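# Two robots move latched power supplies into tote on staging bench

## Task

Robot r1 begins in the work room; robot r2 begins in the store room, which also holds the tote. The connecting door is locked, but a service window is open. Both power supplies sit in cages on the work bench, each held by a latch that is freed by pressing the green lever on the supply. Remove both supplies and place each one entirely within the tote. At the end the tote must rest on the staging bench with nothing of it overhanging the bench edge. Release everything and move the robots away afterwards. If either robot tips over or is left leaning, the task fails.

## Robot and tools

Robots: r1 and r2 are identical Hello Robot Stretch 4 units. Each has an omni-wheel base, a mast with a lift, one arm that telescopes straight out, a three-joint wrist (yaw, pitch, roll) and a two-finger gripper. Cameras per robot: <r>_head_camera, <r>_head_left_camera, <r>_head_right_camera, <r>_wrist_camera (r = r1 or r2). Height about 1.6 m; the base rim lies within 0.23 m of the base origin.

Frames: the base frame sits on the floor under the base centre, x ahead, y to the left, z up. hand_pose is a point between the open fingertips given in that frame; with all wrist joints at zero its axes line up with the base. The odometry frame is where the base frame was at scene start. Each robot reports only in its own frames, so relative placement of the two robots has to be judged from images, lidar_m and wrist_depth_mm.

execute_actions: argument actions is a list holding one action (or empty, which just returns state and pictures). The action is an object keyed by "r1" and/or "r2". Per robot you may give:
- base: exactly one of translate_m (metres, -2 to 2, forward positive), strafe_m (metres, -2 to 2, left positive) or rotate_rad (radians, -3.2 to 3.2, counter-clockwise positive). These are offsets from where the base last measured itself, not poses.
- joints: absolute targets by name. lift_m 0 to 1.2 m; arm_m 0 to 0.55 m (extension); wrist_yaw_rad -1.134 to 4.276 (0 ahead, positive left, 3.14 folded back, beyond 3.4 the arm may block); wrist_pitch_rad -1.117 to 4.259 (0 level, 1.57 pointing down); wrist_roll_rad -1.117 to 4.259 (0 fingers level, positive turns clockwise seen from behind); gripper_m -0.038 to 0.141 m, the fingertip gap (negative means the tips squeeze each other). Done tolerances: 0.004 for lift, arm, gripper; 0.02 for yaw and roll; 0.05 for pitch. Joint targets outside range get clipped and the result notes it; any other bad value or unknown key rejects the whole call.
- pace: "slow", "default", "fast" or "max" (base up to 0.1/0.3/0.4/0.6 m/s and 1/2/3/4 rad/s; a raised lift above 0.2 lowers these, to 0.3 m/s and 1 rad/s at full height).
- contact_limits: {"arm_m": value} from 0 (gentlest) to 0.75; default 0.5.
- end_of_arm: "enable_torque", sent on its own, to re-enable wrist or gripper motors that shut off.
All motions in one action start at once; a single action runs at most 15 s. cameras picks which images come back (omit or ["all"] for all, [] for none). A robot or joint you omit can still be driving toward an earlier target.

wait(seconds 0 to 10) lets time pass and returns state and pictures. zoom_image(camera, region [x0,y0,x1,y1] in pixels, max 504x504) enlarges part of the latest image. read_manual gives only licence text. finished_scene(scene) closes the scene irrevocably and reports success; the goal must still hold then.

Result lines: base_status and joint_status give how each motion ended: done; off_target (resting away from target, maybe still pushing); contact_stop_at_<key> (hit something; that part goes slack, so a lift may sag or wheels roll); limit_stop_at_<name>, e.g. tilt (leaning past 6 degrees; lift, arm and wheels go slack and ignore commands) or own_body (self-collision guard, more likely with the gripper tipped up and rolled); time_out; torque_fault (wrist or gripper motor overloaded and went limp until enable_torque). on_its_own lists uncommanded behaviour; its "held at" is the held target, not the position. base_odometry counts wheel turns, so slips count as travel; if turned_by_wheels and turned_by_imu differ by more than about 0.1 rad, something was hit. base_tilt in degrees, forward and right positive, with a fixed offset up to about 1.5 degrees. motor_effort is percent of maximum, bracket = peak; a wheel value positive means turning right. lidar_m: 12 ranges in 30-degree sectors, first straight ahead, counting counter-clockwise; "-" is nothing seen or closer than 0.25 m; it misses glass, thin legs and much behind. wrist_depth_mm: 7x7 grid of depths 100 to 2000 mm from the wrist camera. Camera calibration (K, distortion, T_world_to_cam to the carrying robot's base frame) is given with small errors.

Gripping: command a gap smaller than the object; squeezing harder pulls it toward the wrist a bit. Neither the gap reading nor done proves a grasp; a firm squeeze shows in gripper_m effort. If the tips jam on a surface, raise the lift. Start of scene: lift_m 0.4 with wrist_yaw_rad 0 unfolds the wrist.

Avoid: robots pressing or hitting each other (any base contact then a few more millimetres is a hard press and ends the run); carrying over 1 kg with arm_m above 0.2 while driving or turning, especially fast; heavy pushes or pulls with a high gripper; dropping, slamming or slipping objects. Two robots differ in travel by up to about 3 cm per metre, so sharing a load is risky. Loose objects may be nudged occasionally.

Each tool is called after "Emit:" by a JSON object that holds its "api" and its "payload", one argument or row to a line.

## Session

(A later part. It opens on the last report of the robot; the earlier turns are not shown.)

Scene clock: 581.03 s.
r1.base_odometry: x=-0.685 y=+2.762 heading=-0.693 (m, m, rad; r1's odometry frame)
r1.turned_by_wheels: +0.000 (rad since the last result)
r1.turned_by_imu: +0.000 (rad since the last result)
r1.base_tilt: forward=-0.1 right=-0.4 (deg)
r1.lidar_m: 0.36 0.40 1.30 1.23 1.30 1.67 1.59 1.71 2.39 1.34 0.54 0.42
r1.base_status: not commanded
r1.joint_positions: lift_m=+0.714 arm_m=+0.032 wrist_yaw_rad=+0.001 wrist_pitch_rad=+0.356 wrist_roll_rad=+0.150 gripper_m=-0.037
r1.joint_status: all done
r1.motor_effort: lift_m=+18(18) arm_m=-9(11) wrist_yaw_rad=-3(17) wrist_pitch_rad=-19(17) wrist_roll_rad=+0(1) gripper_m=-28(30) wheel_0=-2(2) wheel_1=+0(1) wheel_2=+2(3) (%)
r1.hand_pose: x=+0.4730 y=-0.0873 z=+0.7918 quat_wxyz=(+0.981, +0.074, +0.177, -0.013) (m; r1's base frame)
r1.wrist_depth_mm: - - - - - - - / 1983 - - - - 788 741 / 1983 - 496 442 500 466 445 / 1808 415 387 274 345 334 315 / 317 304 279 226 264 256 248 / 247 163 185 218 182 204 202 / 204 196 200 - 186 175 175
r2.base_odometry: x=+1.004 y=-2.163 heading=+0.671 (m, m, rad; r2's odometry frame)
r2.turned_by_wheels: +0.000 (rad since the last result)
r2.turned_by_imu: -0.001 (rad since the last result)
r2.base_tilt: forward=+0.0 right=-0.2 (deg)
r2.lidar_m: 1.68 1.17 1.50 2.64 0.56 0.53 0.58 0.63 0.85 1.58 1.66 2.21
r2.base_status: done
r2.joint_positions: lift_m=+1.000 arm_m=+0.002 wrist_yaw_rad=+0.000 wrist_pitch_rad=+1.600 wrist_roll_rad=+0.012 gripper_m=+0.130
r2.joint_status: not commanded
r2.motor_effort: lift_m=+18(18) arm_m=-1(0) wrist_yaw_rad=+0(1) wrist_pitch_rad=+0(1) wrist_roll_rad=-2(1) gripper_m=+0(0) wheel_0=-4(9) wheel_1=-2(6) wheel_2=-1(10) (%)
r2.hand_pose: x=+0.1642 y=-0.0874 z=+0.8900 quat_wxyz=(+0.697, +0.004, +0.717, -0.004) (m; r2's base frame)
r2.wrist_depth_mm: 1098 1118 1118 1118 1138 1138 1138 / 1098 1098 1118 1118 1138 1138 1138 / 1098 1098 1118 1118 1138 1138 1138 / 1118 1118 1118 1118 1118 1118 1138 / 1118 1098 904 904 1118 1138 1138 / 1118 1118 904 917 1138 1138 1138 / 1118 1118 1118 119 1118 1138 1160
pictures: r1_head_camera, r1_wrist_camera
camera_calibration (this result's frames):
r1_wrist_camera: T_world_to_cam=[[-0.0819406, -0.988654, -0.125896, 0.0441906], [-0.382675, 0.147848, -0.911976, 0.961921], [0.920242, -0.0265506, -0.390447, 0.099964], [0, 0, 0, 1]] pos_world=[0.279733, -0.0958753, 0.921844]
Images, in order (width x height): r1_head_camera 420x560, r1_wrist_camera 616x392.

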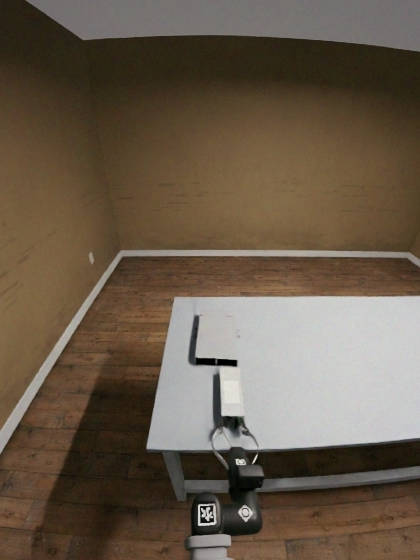

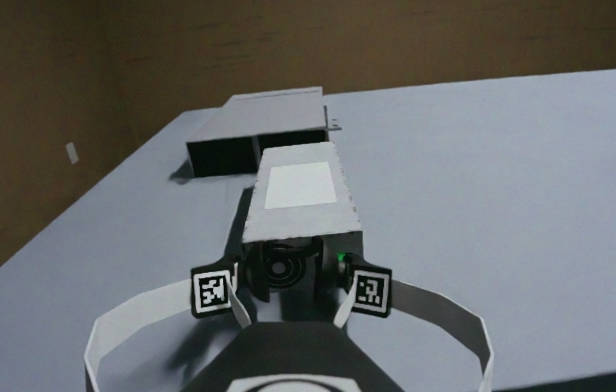

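Emit:
{"api": "execute_actions", "payload": {
  "actions": [
    {"r1":{"joints":{"gripper_m":0.0,"arm_m":0.021},"pace":"slow"},"r2":{"base":{"strafe_m":0.75},"joints":{"lift_m":1.12}}}
  ],
  "cameras": []
}}

Emit:
{"api": "execute_actions", "payload": {
  "actions": [
    {"r1":{"joints":{"gripper_m":0.038,"arm_m":0.013,"lift_m":0.717},"pace":"slow"},"r2":{"base":{"rotate_rad":3.14}}}
  ],
  "cameras": ["r1_wrist_camera","r2_head_camera"]
}}

Scene clock: 585.03 s.
r1.base_odometry: x=-0.685 y=+2.762 heading=-0.693 (m, m, rad; r1's odometry frame)
r1.turned_by_wheels: +0.000 (rad since the last result)
r1.turned_by_imu: +0.000 (rad since the last result)
r1.base_tilt: forward=+0.0 right=-0.3 (deg)
r1.lidar_m: 0.37 0.43 1.28 1.24 1.32 1.65 1.59 1.69 2.42 1.34 0.52 0.42
r1.base_status: not commanded
r1.joint_positions: lift_m=+0.714 arm_m=+0.023 wrist_yaw_rad=+0.000 wrist_pitch_rad=+0.352 wrist_roll_rad=+0.150 gripper_m=+0.001
r1.joint_status: all done
r1.motor_effort: lift_m=+18(18) arm_m=-9(5) wrist_yaw_rad=-2(2) wrist_pitch_rad=-6(17) wrist_roll_rad=+0(1) gripper_m=-18(26) wheel_0=-2(2) wheel_1=+0(0) wheel_2=+1(2) (%)
r1.hand_pose: x=+0.4642 y=-0.0875 z=+0.7929 quat_wxyz=(+0.982, +0.074, +0.174, -0.013) (m; r1's base frame)
r1.wrist_depth_mm: - - - - - - - / 1921 - - - - 842 778 / 1808 - 504 459 521 480 462 / 1808 427 399 283 357 338 324 / 325 310 274 234 268 262 253 / 252 236 188 222 186 212 207 / 207 200 204 - 189 175 178
r2.base_odometry: x=+0.538 y=-1.576 heading=+0.671 (m, m, rad; r2's odometry frame)
r2.turned_by_wheels: +0.000 (rad since the last result)
r2.turned_by_imu: +0.002 (rad since the last result)
r2.base_tilt: forward=+0.1 right=-0.2 (deg)
r2.lidar_m: 1.07 1.11 2.51 2.35 0.60 0.41 0.39 0.40 0.90 2.25 2.40 1.14
r2.base_status: done
r2.joint_positions: lift_m=+1.120 arm_m=+0.002 wrist_yaw_rad=+0.000 wrist_pitch_rad=+1.600 wrist_roll_rad=+0.012 gripper_m=+0.130
r2.joint_status: all done
r2.motor_effort: lift_m=+23(25) arm_m=+0(1) wrist_yaw_rad=-1(0) wrist_pitch_rad=-1(0) wrist_roll_rad=-1(2) gripper_m=-1(1) wheel_0=-3(11) wheel_1=-1(9) wheel_2=+0(0) (%)
r2.hand_pose: x=+0.1642 y=-0.0874 z=+1.0096 quat_wxyz=(+0.697, +0.004, +0.717, -0.004) (m; r2's base frame)
r2.wrist_depth_mm: 1205 1229 1229 1229 1255 1255 1255 / 1229 1205 1229 1229 1255 1255 1255 / 1229 1229 1255 1281 1255 1255 1255 / 1229 1255 1229 1255 1205 1255 1229 / 1229 1255 1042 1025 1255 1255 1255 / 1229 1229 1025 1025 1255 1281 1281 / 1229 1255 1255 119 1255 1255 1281
pictures: none
No camera images: the call's "cameras" was empty. Leave "cameras" out to get every camera's image.

Scene clock: 588.87 s.
r1.base_odometry: x=-0.685 y=+2.762 heading=-0.693 (m, m, rad; r1's odometry frame)
r1.turned_by_wheels: +0.000 (rad since the last result)
r1.turned_by_imu: +0.000 (rad since the last result)
r1.base_tilt: forward=-0.1 right=-0.4 (deg)
r1.lidar_m: 0.37 0.40 1.28 1.24 1.32 1.65 1.59 1.70 2.45 1.36 0.55 0.39
r1.base_status: not commanded
r1.joint_positions: lift_m=+0.717 arm_m=+0.015 wrist_yaw_rad=+0.000 wrist_pitch_rad=+0.351 wrist_roll_rad=+0.150 gripper_m=+0.038
r1.joint_status: all done
r1.motor_effort: lift_m=+23(23) arm_m=-9(12) wrist_yaw_rad=-2(3) wrist_pitch_rad=-5(12) wrist_roll_rad=-1(1) gripper_m=-2(19) wheel_0=-2(2) wheel_1=-1(0) wheel_2=+1(2) (%)
r1.hand_pose: x=+0.4563 y=-0.0874 z=+0.7957 quat_wxyz=(+0.982, +0.074, +0.174, -0.013) (m; r1's base frame)
r1.wrist_depth_mm: - - - - - - - / 1921 - - - - 866 778 / 1808 - 512 473 530 488 469 / 1756 436 407 291 364 347 330 / 329 319 279 243 277 266 257 / 258 248 189 222 195 215 208 / 211 202 207 - 188 181 182
r2.base_odometry: x=+0.538 y=-1.576 heading=-2.473 (m, m, rad; r2's odometry frame)
r2.turned_by_wheels: +3.139 (rad since the last result)
r2.turned_by_imu: +3.168 (rad since the last result)
r2.base_tilt: forward=+0.2 right=-0.2 (deg)
r2.lidar_m: 0.39 0.39 0.86 2.07 2.42 3.18 1.04 1.12 2.50 2.38 0.64 0.42
r2.base_status: done
r2.joint_positions: lift_m=+1.120 arm_m=+0.002 wrist_yaw_rad=+0.000 wrist_pitch_rad=+1.600 wrist_roll_rad=+0.012 gripper_m=+0.130
r2.joint_status: not commanded
r2.motor_effort: lift_m=+21(23) arm_m=-1(0) wrist_yaw_rad=-1(0) wrist_pitch_rad=+0(1) wrist_roll_rad=-2(0) gripper_m=+0(1) wheel_0=-6(7) wheel_1=-4(7) wheel_2=-5(6) (%)
r2.hand_pose: x=+0.1642 y=-0.0874 z=+1.0097 quat_wxyz=(+0.697, +0.004, +0.717, -0.004) (m; r2's base frame)
r2.wrist_depth_mm: 842 866 904 946 991 1042 1098 / 1160 1229 1205 1255 1229 1255 1255 / 1229 1229 1229 1229 1229 1255 1255 / 1229 1229 1229 1255 1255 1281 1255 / 1255 1229 1008 1025 1255 1255 1281 / 1255 1229 1042 1042 1255 1255 1255 / 1229 1255 1255 120 1255 1255 1255
pictures: r1_wrist_camera, r2_head_camera
camera_calibration (this result's frames):
r1_wrist_camera: T_world_to_cam=[[-0.0817907, -0.988615, -0.126294, 0.043448], [-0.378464, 0.148035, -0.913702, 0.958538], [0.921995, -0.0269347, -0.386263, 0.112668], [0, 0, 0, 1]] pos_world=[0.262447, -0.095909, 0.924825]
Images, in order (width x height): r1_wrist_camera 616x392, r2_head_camera 420x560.

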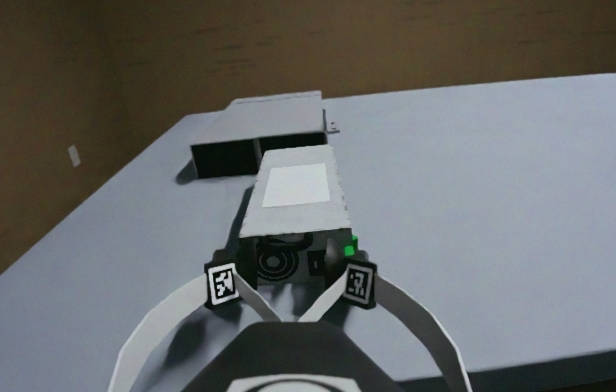

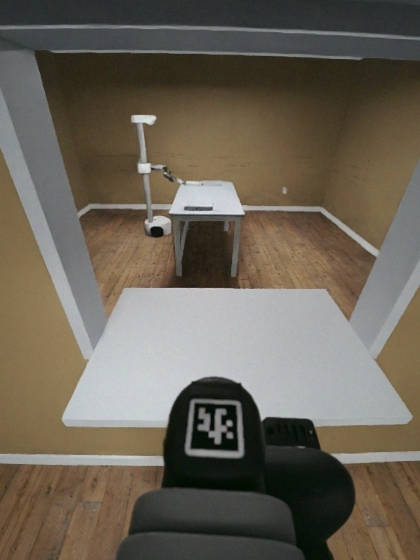

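Emit:
{"api": "execute_actions", "payload": {
  "actions": [
    {"r1":{"joints":{"arm_m":0.0,"lift_m":0.72}}}
  ],
  "cameras": []
}}

Emit:
{"api": "execute_actions", "payload": {
  "actions": [
    {"r1":{"joints":{"lift_m":0.97,"gripper_m":0.13},"pace":"fast"}}
  ],
  "cameras": []
}}

Emit:
{"api": "execute_actions", "payload": {
  "actions": [
    {"r1":{"joints":{"wrist_pitch_rad":1.55,"wrist_roll_rad":0.05,"arm_m":0.395},"pace":"fast"}}
  ],
  "cameras": ["r1_wrist_camera"]
}}

Scene clock: 618.83 s.
r1.base_odometry: x=-0.685 y=+2.762 heading=-0.693 (m, m, rad; r1's odometry frame)
r1.turned_by_wheels: +0.000 (rad since the last result)
r1.turned_by_imu: +0.000 (rad since the last result)
r1.base_tilt: forward=-0.1 right=-0.4 (deg)
r1.lidar_m: 0.37 0.41 1.30 1.25 1.33 1.65 1.59 1.70 2.43 1.33 0.53 0.40
r1.base_status: not commanded
r1.joint_positions: lift_m=+0.720 arm_m=+0.003 wrist_yaw_rad=+0.000 wrist_pitch_rad=+0.352 wrist_roll_rad=+0.150 gripper_m=+0.038
r1.joint_status: all done
r1.motor_effort: lift_m=+22(25) arm_m=-9(9) wrist_yaw_rad=-2(4) wrist_pitch_rad=-6(7) wrist_roll_rad=-2(1) gripper_m=-4(4) wheel_0=-2(2) wheel_1=-1(0) wheel_2=+1(1) (%)
r1.hand_pose: x=+0.4443 y=-0.0874 z=+0.7986 quat_wxyz=(+0.982, +0.074, +0.174, -0.013) (m; r1's base frame)
r1.wrist_depth_mm: - - - - - - - / 1921 - - - - 854 798 / 1863 - 535 508 535 500 477 / 1808 442 410 301 370 351 336 / 334 322 283 255 279 271 263 / 262 252 189 225 195 219 213 / 214 205 210 - 196 195 197
r2.base_odometry: x=+0.538 y=-1.576 heading=-2.473 (m, m, rad; r2's odometry frame)
r2.turned_by_wheels: +0.000 (rad since the last result)
r2.turned_by_imu: +0.001 (rad since the last result)
r2.base_tilt: forward=+0.2 right=-0.2 (deg)
r2.lidar_m: 0.38 0.41 0.87 2.04 2.40 3.18 1.08 1.15 2.51 2.39 0.63 0.42
r2.base_status: not commanded
r2.joint_positions: lift_m=+1.120 arm_m=+0.002 wrist_yaw_rad=+0.000 wrist_pitch_rad=+1.600 wrist_roll_rad=+0.012 gripper_m=+0.130
r2.joint_status: not commanded
r2.motor_effort: lift_m=+22(22) arm_m=-1(0) wrist_yaw_rad=-1(1) wrist_pitch_rad=+0(0) wrist_roll_rad=+0(1) gripper_m=+0(1) wheel_0=-6(6) wheel_1=-4(4) wheel_2=-5(5) (%)
r2.hand_pose: x=+0.1642 y=-0.0874 z=+1.0097 quat_wxyz=(+0.697, +0.004, +0.717, -0.004) (m; r2's base frame)
r2.wrist_depth_mm: 842 866 904 946 991 1042 1098 / 1160 1205 1229 1255 1229 1255 1229 / 1205 1229 1229 1229 1229 1255 1255 / 1255 1229 1255 1255 1255 1255 1255 / 1205 1229 1025 1025 1255 1281 1255 / 1229 1229 1025 1025 1255 1255 1255 / 1229 1229 1229 120 1255 1255 1255
pictures: none
No camera images: the call's "cameras" was empty. Leave "cameras" out to get every camera's image.

Scene clock: 620.70 s.
r1.base_odometry: x=-0.685 y=+2.762 heading=-0.693 (m, m, rad; r1's odometry frame)
r1.turned_by_wheels: +0.000 (rad since the last result)
r1.turned_by_imu: +0.000 (rad since the last result)
r1.base_tilt: forward=+0.0 right=-0.4 (deg)
r1.lidar_m: 0.38 0.39 1.28 1.24 1.31 1.66 1.58 1.71 2.40 1.31 0.54 0.38
r1.base_status: not commanded
r1.joint_positions: lift_m=+0.970 arm_m=+0.003 wrist_yaw_rad=+0.000 wrist_pitch_rad=+0.352 wrist_roll_rad=+0.150 gripper_m=+0.130
r1.joint_status: all done
r1.motor_effort: lift_m=+22(25) arm_m=-9(9) wrist_yaw_rad=-2(2) wrist_pitch_rad=-6(6) wrist_roll_rad=-1(0) gripper_m=+1(3) wheel_0=-2(2) wheel_1=-1(1) wheel_2=+1(1) (%)
r1.hand_pose: x=+0.4442 y=-0.0874 z=+1.0486 quat_wxyz=(+0.982, +0.074, +0.175, -0.013) (m; r1's base frame)
r1.wrist_depth_mm: - - - - - - - / 1921 - - - - - - / 1863 - - - - - - / 1863 - - - 917 891 866 / 1863 - 759 668 707 676 661 / 1708 1618 574 488 539 544 535 / 1499 549 530 - 492 466 459
r2.base_odometry: x=+0.538 y=-1.576 heading=-2.473 (m, m, rad; r2's odometry frame)
r2.turned_by_wheels: +0.000 (rad since the last result)
r2.turned_by_imu: +0.000 (rad since the last result)
r2.base_tilt: forward=+0.1 right=-0.2 (deg)
r2.lidar_m: 0.40 0.39 0.82 2.04 2.43 3.18 1.08 1.14 2.49 2.38 0.58 0.43
r2.base_status: not commanded
r2.joint_positions: lift_m=+1.120 arm_m=+0.002 wrist_yaw_rad=+0.000 wrist_pitch_rad=+1.600 wrist_roll_rad=+0.012 gripper_m=+0.130
r2.joint_status: not commanded
r2.motor_effort: lift_m=+22(21) arm_m=-1(0) wrist_yaw_rad=-1(1) wrist_pitch_rad=+0(0) wrist_roll_rad=-3(5) gripper_m=+0(0) wheel_0=-6(6) wheel_1=-3(4) wheel_2=-5(5) (%)
r2.hand_pose: x=+0.1642 y=-0.0874 z=+1.0097 quat_wxyz=(+0.697, +0.004, +0.717, -0.004) (m; r2's base frame)
r2.wrist_depth_mm: 842 878 904 946 1008 1025 1118 / 1182 1229 1229 1255 1229 1255 1255 / 1229 1255 1229 1229 1229 1255 1281 / 1229 1205 1229 1229 1255 1255 1255 / 1205 1229 1025 1025 1255 1281 1255 / 1229 1229 1042 1042 1229 1255 1255 / 1229 1229 1229 120 1229 1281 1255
pictures: none
No camera images: the call's "cameras" was empty. Leave "cameras" out to get every camera's image.

Scene clock: 622.60 s.
r1.base_odometry: x=-0.685 y=+2.762 heading=-0.693 (m, m, rad; r1's odometry frame)
r1.turned_by_wheels: +0.000 (rad since the last result)
r1.turned_by_imu: +0.000 (rad since the last result)
r1.base_tilt: forward=+0.0 right=-0.4 (deg)
r1.lidar_m: 0.36 0.40 1.28 1.25 1.31 1.65 1.58 1.70 2.40 1.33 0.51 0.39
r1.base_status: not commanded
r1.joint_positions: lift_m=+0.970 arm_m=+0.393 wrist_yaw_rad=+0.000 wrist_pitch_rad=+1.550 wrist_roll_rad=+0.050 gripper_m=+0.130
r1.joint_status: all done
r1.motor_effort: lift_m=+23(23) arm_m=+8(11) wrist_yaw_rad=-3(2) wrist_pitch_rad=+0(2) wrist_roll_rad=+0(5) gripper_m=+1(1) wheel_0=-2(2) wheel_1=+0(0) wheel_2=+1(1) (%)
r1.hand_pose: x=+0.5704 y=-0.0874 z=+0.8596 quat_wxyz=(+0.714, +0.018, +0.699, -0.017) (m; r1's base frame)
r1.wrist_depth_mm: 304 306 265 270 315 319 324 / 306 309 314 314 322 322 325 / 310 312 315 279 319 325 327 / 312 314 315 281 325 327 330 / 314 315 320 281 327 330 334 / 317 317 320 285 329 330 338 / 320 322 322 - 332 334 338
r2.base_odometry: x=+0.538 y=-1.576 heading=-2.473 (m, m, rad; r2's odometry frame)
r2.turned_by_wheels: +0.000 (rad since the last result)
r2.turned_by_imu: +0.000 (rad since the last result)
r2.base_tilt: forward=+0.1 right=-0.2 (deg)
r2.lidar_m: 0.40 0.41 0.85 2.02 2.41 3.20 1.07 1.11 2.51 2.38 0.63 0.39
r2.base_status: not commanded
r2.joint_positions: lift_m=+1.120 arm_m=+0.002 wrist_yaw_rad=+0.000 wrist_pitch_rad=+1.600 wrist_roll_rad=+0.012 gripper_m=+0.130
r2.joint_status: not commanded
r2.motor_effort: lift_m=+22(21) arm_m=-1(1) wrist_yaw_rad=+0(1) wrist_pitch_rad=-1(1) wrist_roll_rad=-1(0) gripper_m=-1(1) wheel_0=-6(6) wheel_1=-4(4) wheel_2=-5(5) (%)
r2.hand_pose: x=+0.1642 y=-0.0874 z=+1.0097 quat_wxyz=(+0.697, +0.004, +0.717, -0.004) (m; r2's base frame)
r2.wrist_depth_mm: 831 866 904 946 991 1025 1098 / 1182 1205 1229 1229 1229 1255 1281 / 1229 1229 1255 1255 1255 1229 1255 / 1229 1229 1229 1255 1255 1255 1281 / 1229 1281 1025 1025 1255 1255 1255 / 1229 1255 1025 1025 1255 1229 1281 / 1229 1255 1255 119 1229 1281 1255
pictures: r1_wrist_camera
camera_calibration (this result's frames):
r1_wrist_camera: T_world_to_cam=[[-0.0480117, -0.99832, 0.0324267, -0.0957261], [-0.998617, 0.0486712, 0.0198665, 0.602722], [-0.0214114, -0.031428, -0.999277, 1.09679], [0, 0, 0, 1]] pos_world=[0.620776, -0.0904304, 1.08713]
Images, in order (width x height): r1_wrist_camera 616x392.

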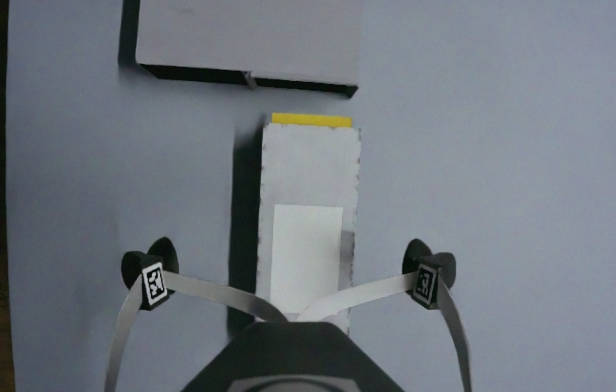

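Emit:
{"api": "execute_actions", "payload": {
  "actions": [
    {"r1":{"base":{"strafe_m":-0.008},"joints":{"wrist_roll_rad":0.10,"arm_m":0.405,"lift_m":0.897,"gripper_m":0.11}}}
  ],
  "cameras": ["r1_wrist_camera"]
}}

Scene clock: 623.97 s.
r1.base_odometry: x=-0.690 y=+2.756 heading=-0.693 (m, m, rad; r1's odometry frame)
r1.turned_by_wheels: +0.000 (rad since the last result)
r1.turned_by_imu: +0.000 (rad since the last result)
r1.base_tilt: forward=+0.0 right=-0.3 (deg)
r1.lidar_m: 0.36 0.41 1.28 1.26 1.34 1.64 1.59 1.69 2.42 1.33 0.54 0.39
r1.base_status: done
r1.joint_positions: lift_m=+0.897 arm_m=+0.403 wrist_yaw_rad=+0.000 wrist_pitch_rad=+1.550 wrist_roll_rad=+0.100 gripper_m=+0.110
r1.joint_status: all done
r1.motor_effort: lift_m=+17(21) arm_m=+9(10) wrist_yaw_rad=-2(2) wrist_pitch_rad=+0(1) wrist_roll_rad=+2(1) gripper_m=+0(2) wheel_0=-1(5) wheel_1=+2(6) wheel_2=+0(0) (%)
r1.hand_pose: x=+0.5804 y=-0.0874 z=+0.7870 quat_wxyz=(+0.714, +0.036, +0.699, -0.035) (m; r1's base frame)
r1.wrist_depth_mm: 235 193 195 198 245 248 250 / 236 239 241 243 248 249 252 / 238 241 242 208 250 252 254 / 240 243 245 208 250 254 255 / 242 246 247 211 251 255 259 / 244 247 210 210 214 257 260 / 247 248 251 - 257 259 264
r2.base_odometry: x=+0.538 y=-1.576 heading=-2.473 (m, m, rad; r2's odometry frame)
r2.turned_by_wheels: +0.000 (rad since the last result)
r2.turned_by_imu: +0.000 (rad since the last result)
r2.base_tilt: forward=+0.1 right=-0.2 (deg)
r2.lidar_m: 0.38 0.40 0.86 2.05 2.40 3.16 1.07 1.11 2.52 2.37 0.63 0.41
r2.base_status: not commanded
r2.joint_positions: lift_m=+1.120 arm_m=+0.002 wrist_yaw_rad=+0.000 wrist_pitch_rad=+1.600 wrist_roll_rad=+0.012 gripper_m=+0.130
r2.joint_status: not commanded
r2.motor_effort: lift_m=+22(21) arm_m=+0(1) wrist_yaw_rad=+0(0) wrist_pitch_rad=+0(1) wrist_roll_rad=-3(1) gripper_m=-1(1) wheel_0=-6(6) wheel_1=-4(4) wheel_2=-5(5) (%)
r2.hand_pose: x=+0.1642 y=-0.0874 z=+1.0097 quat_wxyz=(+0.697, +0.004, +0.717, -0.004) (m; r2's base frame)
r2.wrist_depth_mm: 842 866 904 946 991 1042 1098 / 1160 1229 1229 1229 1229 1229 1255 / 1229 1255 1229 1229 1229 1255 1255 / 1229 1255 1255 1255 1229 1255 1281 / 1229 1255 1025 1008 1229 1255 1281 / 1229 1255 1025 1025 1255 1281 1255 / 1255 1229 1255 120 1255 1255 1281
pictures: r1_wrist_camera
camera_calibration (this result's frames):
r1_wrist_camera: T_world_to_cam=[[-0.097598, -0.99473, 0.0314035, -0.0630012], [-0.994959, 0.098254, 0.0200686, 0.616132], [-0.0230484, -0.0292866, -0.999305, 1.02567], [0, 0, 0, 1]] pos_world=[0.630518, -0.0931682, 1.01457]
Images, in order (width x height): r1_wrist_camera 616x392.

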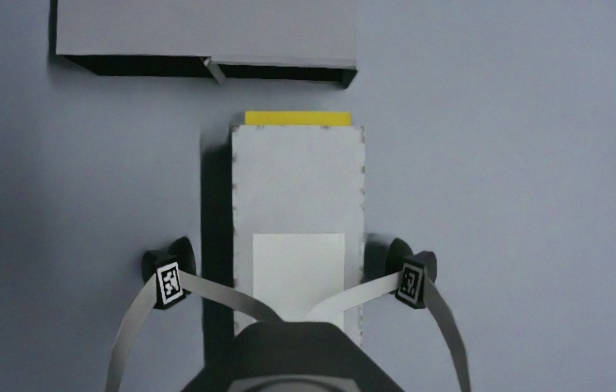

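Emit:
{"api": "execute_actions", "payload": {
  "actions": [
    {"r1":{"base":{"strafe_m":-0.004},"joints":{"arm_m":0.392,"gripper_m":0.0}}}
  ],
  "cameras": []
}}

Emit:
{"api": "execute_actions", "payload": {
  "actions": [
    {"r1":{"joints":{"lift_m":0.95}}}
  ],
  "cameras": ["r1_wrist_camera"]
}}

Scene clock: 626.03 s.
r1.base_odometry: x=-0.693 y=+2.753 heading=-0.693 (m, m, rad; r1's odometry frame)
r1.turned_by_wheels: +0.000 (rad since the last result)
r1.turned_by_imu: +0.000 (rad since the last result)
r1.base_tilt: forward=-0.1 right=-0.4 (deg)
r1.lidar_m: 0.36 0.39 1.30 1.26 1.35 1.66 1.59 1.66 2.43 1.33 0.52 0.40
r1.base_status: done
r1.joint_positions: lift_m=+0.897 arm_m=+0.394 wrist_yaw_rad=+0.000 wrist_pitch_rad=+1.550 wrist_roll_rad=+0.100 gripper_m=+0.001
r1.joint_status: all done
r1.motor_effort: lift_m=+21(20) arm_m=-9(10) wrist_yaw_rad=-1(2) wrist_pitch_rad=-1(2) wrist_roll_rad=+0(0) gripper_m=-31(30) wheel_0=+0(4) wheel_1=+1(5) wheel_2=+0(0) (%)
r1.hand_pose: x=+0.5704 y=-0.0874 z=+0.7867 quat_wxyz=(+0.714, +0.036, +0.699, -0.035) (m; r1's base frame)
r1.wrist_depth_mm: 226 213 193 195 243 245 247 / 237 237 239 239 243 247 250 / 238 238 185 186 246 249 251 / 238 240 187 187 250 251 254 / 240 243 187 189 249 254 255 / 242 174 189 190 187 255 258 / 245 248 249 - 256 257 259
r2.base_odometry: x=+0.538 y=-1.576 heading=-2.473 (m, m, rad; r2's odometry frame)
r2.turned_by_wheels: +0.000 (rad since the last result)
r2.turned_by_imu: +0.001 (rad since the last result)
r2.base_tilt: forward=+0.1 right=-0.2 (deg)
r2.lidar_m: 0.40 0.41 0.84 2.07 2.40 3.16 1.05 1.12 2.52 2.38 0.62 0.44
r2.base_status: not commanded
r2.joint_positions: lift_m=+1.120 arm_m=+0.002 wrist_yaw_rad=+0.000 wrist_pitch_rad=+1.600 wrist_roll_rad=+0.012 gripper_m=+0.130
r2.joint_status: not commanded
r2.motor_effort: lift_m=+21(22) arm_m=-1(1) wrist_yaw_rad=+0(1) wrist_pitch_rad=+0(0) wrist_roll_rad=-1(0) gripper_m=-2(0) wheel_0=-6(6) wheel_1=-3(4) wheel_2=-5(5) (%)
r2.hand_pose: x=+0.1642 y=-0.0874 z=+1.0097 quat_wxyz=(+0.697, +0.004, +0.717, -0.004) (m; r2's base frame)
r2.wrist_depth_mm: 831 866 904 946 991 1042 1098 / 1160 1229 1229 1229 1229 1255 1229 / 1255 1229 1229 1229 1255 1281 1255 / 1229 1229 1229 1229 1255 1229 1255 / 1229 1229 1025 1042 1255 1255 1255 / 1229 1229 1025 1042 1255 1255 1281 / 1229 1229 1229 119 1255 1255 1255
pictures: none
No camera images: the call's "cameras" was empty. Leave "cameras" out to get every camera's image.

Scene clock: 627.17 s.
r1.base_odometry: x=-0.693 y=+2.753 heading=-0.693 (m, m, rad; r1's odometry frame)
r1.turned_by_wheels: +0.000 (rad since the last result)
r1.turned_by_imu: +0.000 (rad since the last result)
r1.base_tilt: forward=-0.1 right=-0.4 (deg)
r1.lidar_m: 0.33 0.40 1.30 1.26 1.32 1.64 1.60 1.71 2.43 1.33 0.53 0.39
r1.base_status: not commanded
r1.joint_positions: lift_m=+0.949 arm_m=+0.394 wrist_yaw_rad=+0.000 wrist_pitch_rad=+1.550 wrist_roll_rad=+0.100 gripper_m=+0.001
r1.joint_status: all done
r1.motor_effort: lift_m=+25(26) arm_m=-9(9) wrist_yaw_rad=-2(1) wrist_pitch_rad=-1(2) wrist_roll_rad=+2(1) gripper_m=-29(30) wheel_0=+1(1) wheel_1=+1(1) wheel_2=+0(0) (%)
r1.hand_pose: x=+0.5704 y=-0.0874 z=+0.8393 quat_wxyz=(+0.714, +0.036, +0.699, -0.035) (m; r1's base frame)
r1.wrist_depth_mm: 282 241 245 246 296 300 301 / 283 290 290 245 297 297 304 / 287 291 186 187 298 301 307 / 289 293 187 188 301 306 309 / 291 294 187 188 303 309 309 / 296 174 189 190 187 310 314 / 296 300 301 - 310 312 314
r2.base_odometry: x=+0.538 y=-1.576 heading=-2.473 (m, m, rad; r2's odometry frame)
r2.turned_by_wheels: +0.000 (rad since the last result)
r2.turned_by_imu: +0.000 (rad since the last result)
r2.base_tilt: forward=+0.1 right=-0.2 (deg)
r2.lidar_m: 0.36 0.42 0.85 2.04 2.42 3.19 1.06 1.13 2.52 2.40 0.62 0.43
r2.base_status: not commanded
r2.joint_positions: lift_m=+1.120 arm_m=+0.002 wrist_yaw_rad=+0.000 wrist_pitch_rad=+1.600 wrist_roll_rad=+0.012 gripper_m=+0.130
r2.joint_status: not commanded
r2.motor_effort: lift_m=+21(21) arm_m=-1(0) wrist_yaw_rad=+0(0) wrist_pitch_rad=-1(0) wrist_roll_rad=-3(3) gripper_m=-1(1) wheel_0=-6(6) wheel_1=-4(3) wheel_2=-5(5) (%)
r2.hand_pose: x=+0.1642 y=-0.0874 z=+1.0097 quat_wxyz=(+0.697, +0.004, +0.717, -0.004) (m; r2's base frame)
r2.wrist_depth_mm: 842 866 904 946 991 1060 1098 / 1160 1229 1229 1229 1255 1255 1255 / 1229 1229 1229 1229 1255 1255 1255 / 1229 1229 1255 1255 1229 1255 1255 / 1229 1255 1025 1025 1229 1255 1255 / 1205 1229 1025 1025 1255 1255 1255 / 1281 1229 1229 119 1255 1255 1255
pictures: r1_wrist_camera
camera_calibration (this result's frames):
r1_wrist_camera: T_world_to_cam=[[-0.0976408, -0.994726, 0.0314155, -0.0655984], [-0.994952, 0.0983008, 0.0201961, 0.605074], [-0.0231778, -0.0292849, -0.999302, 1.07772], [0, 0, 0, 1]] pos_world=[0.620594, -0.0931708, 1.06681]
Images, in order (width x height): r1_wrist_camera 616x392.

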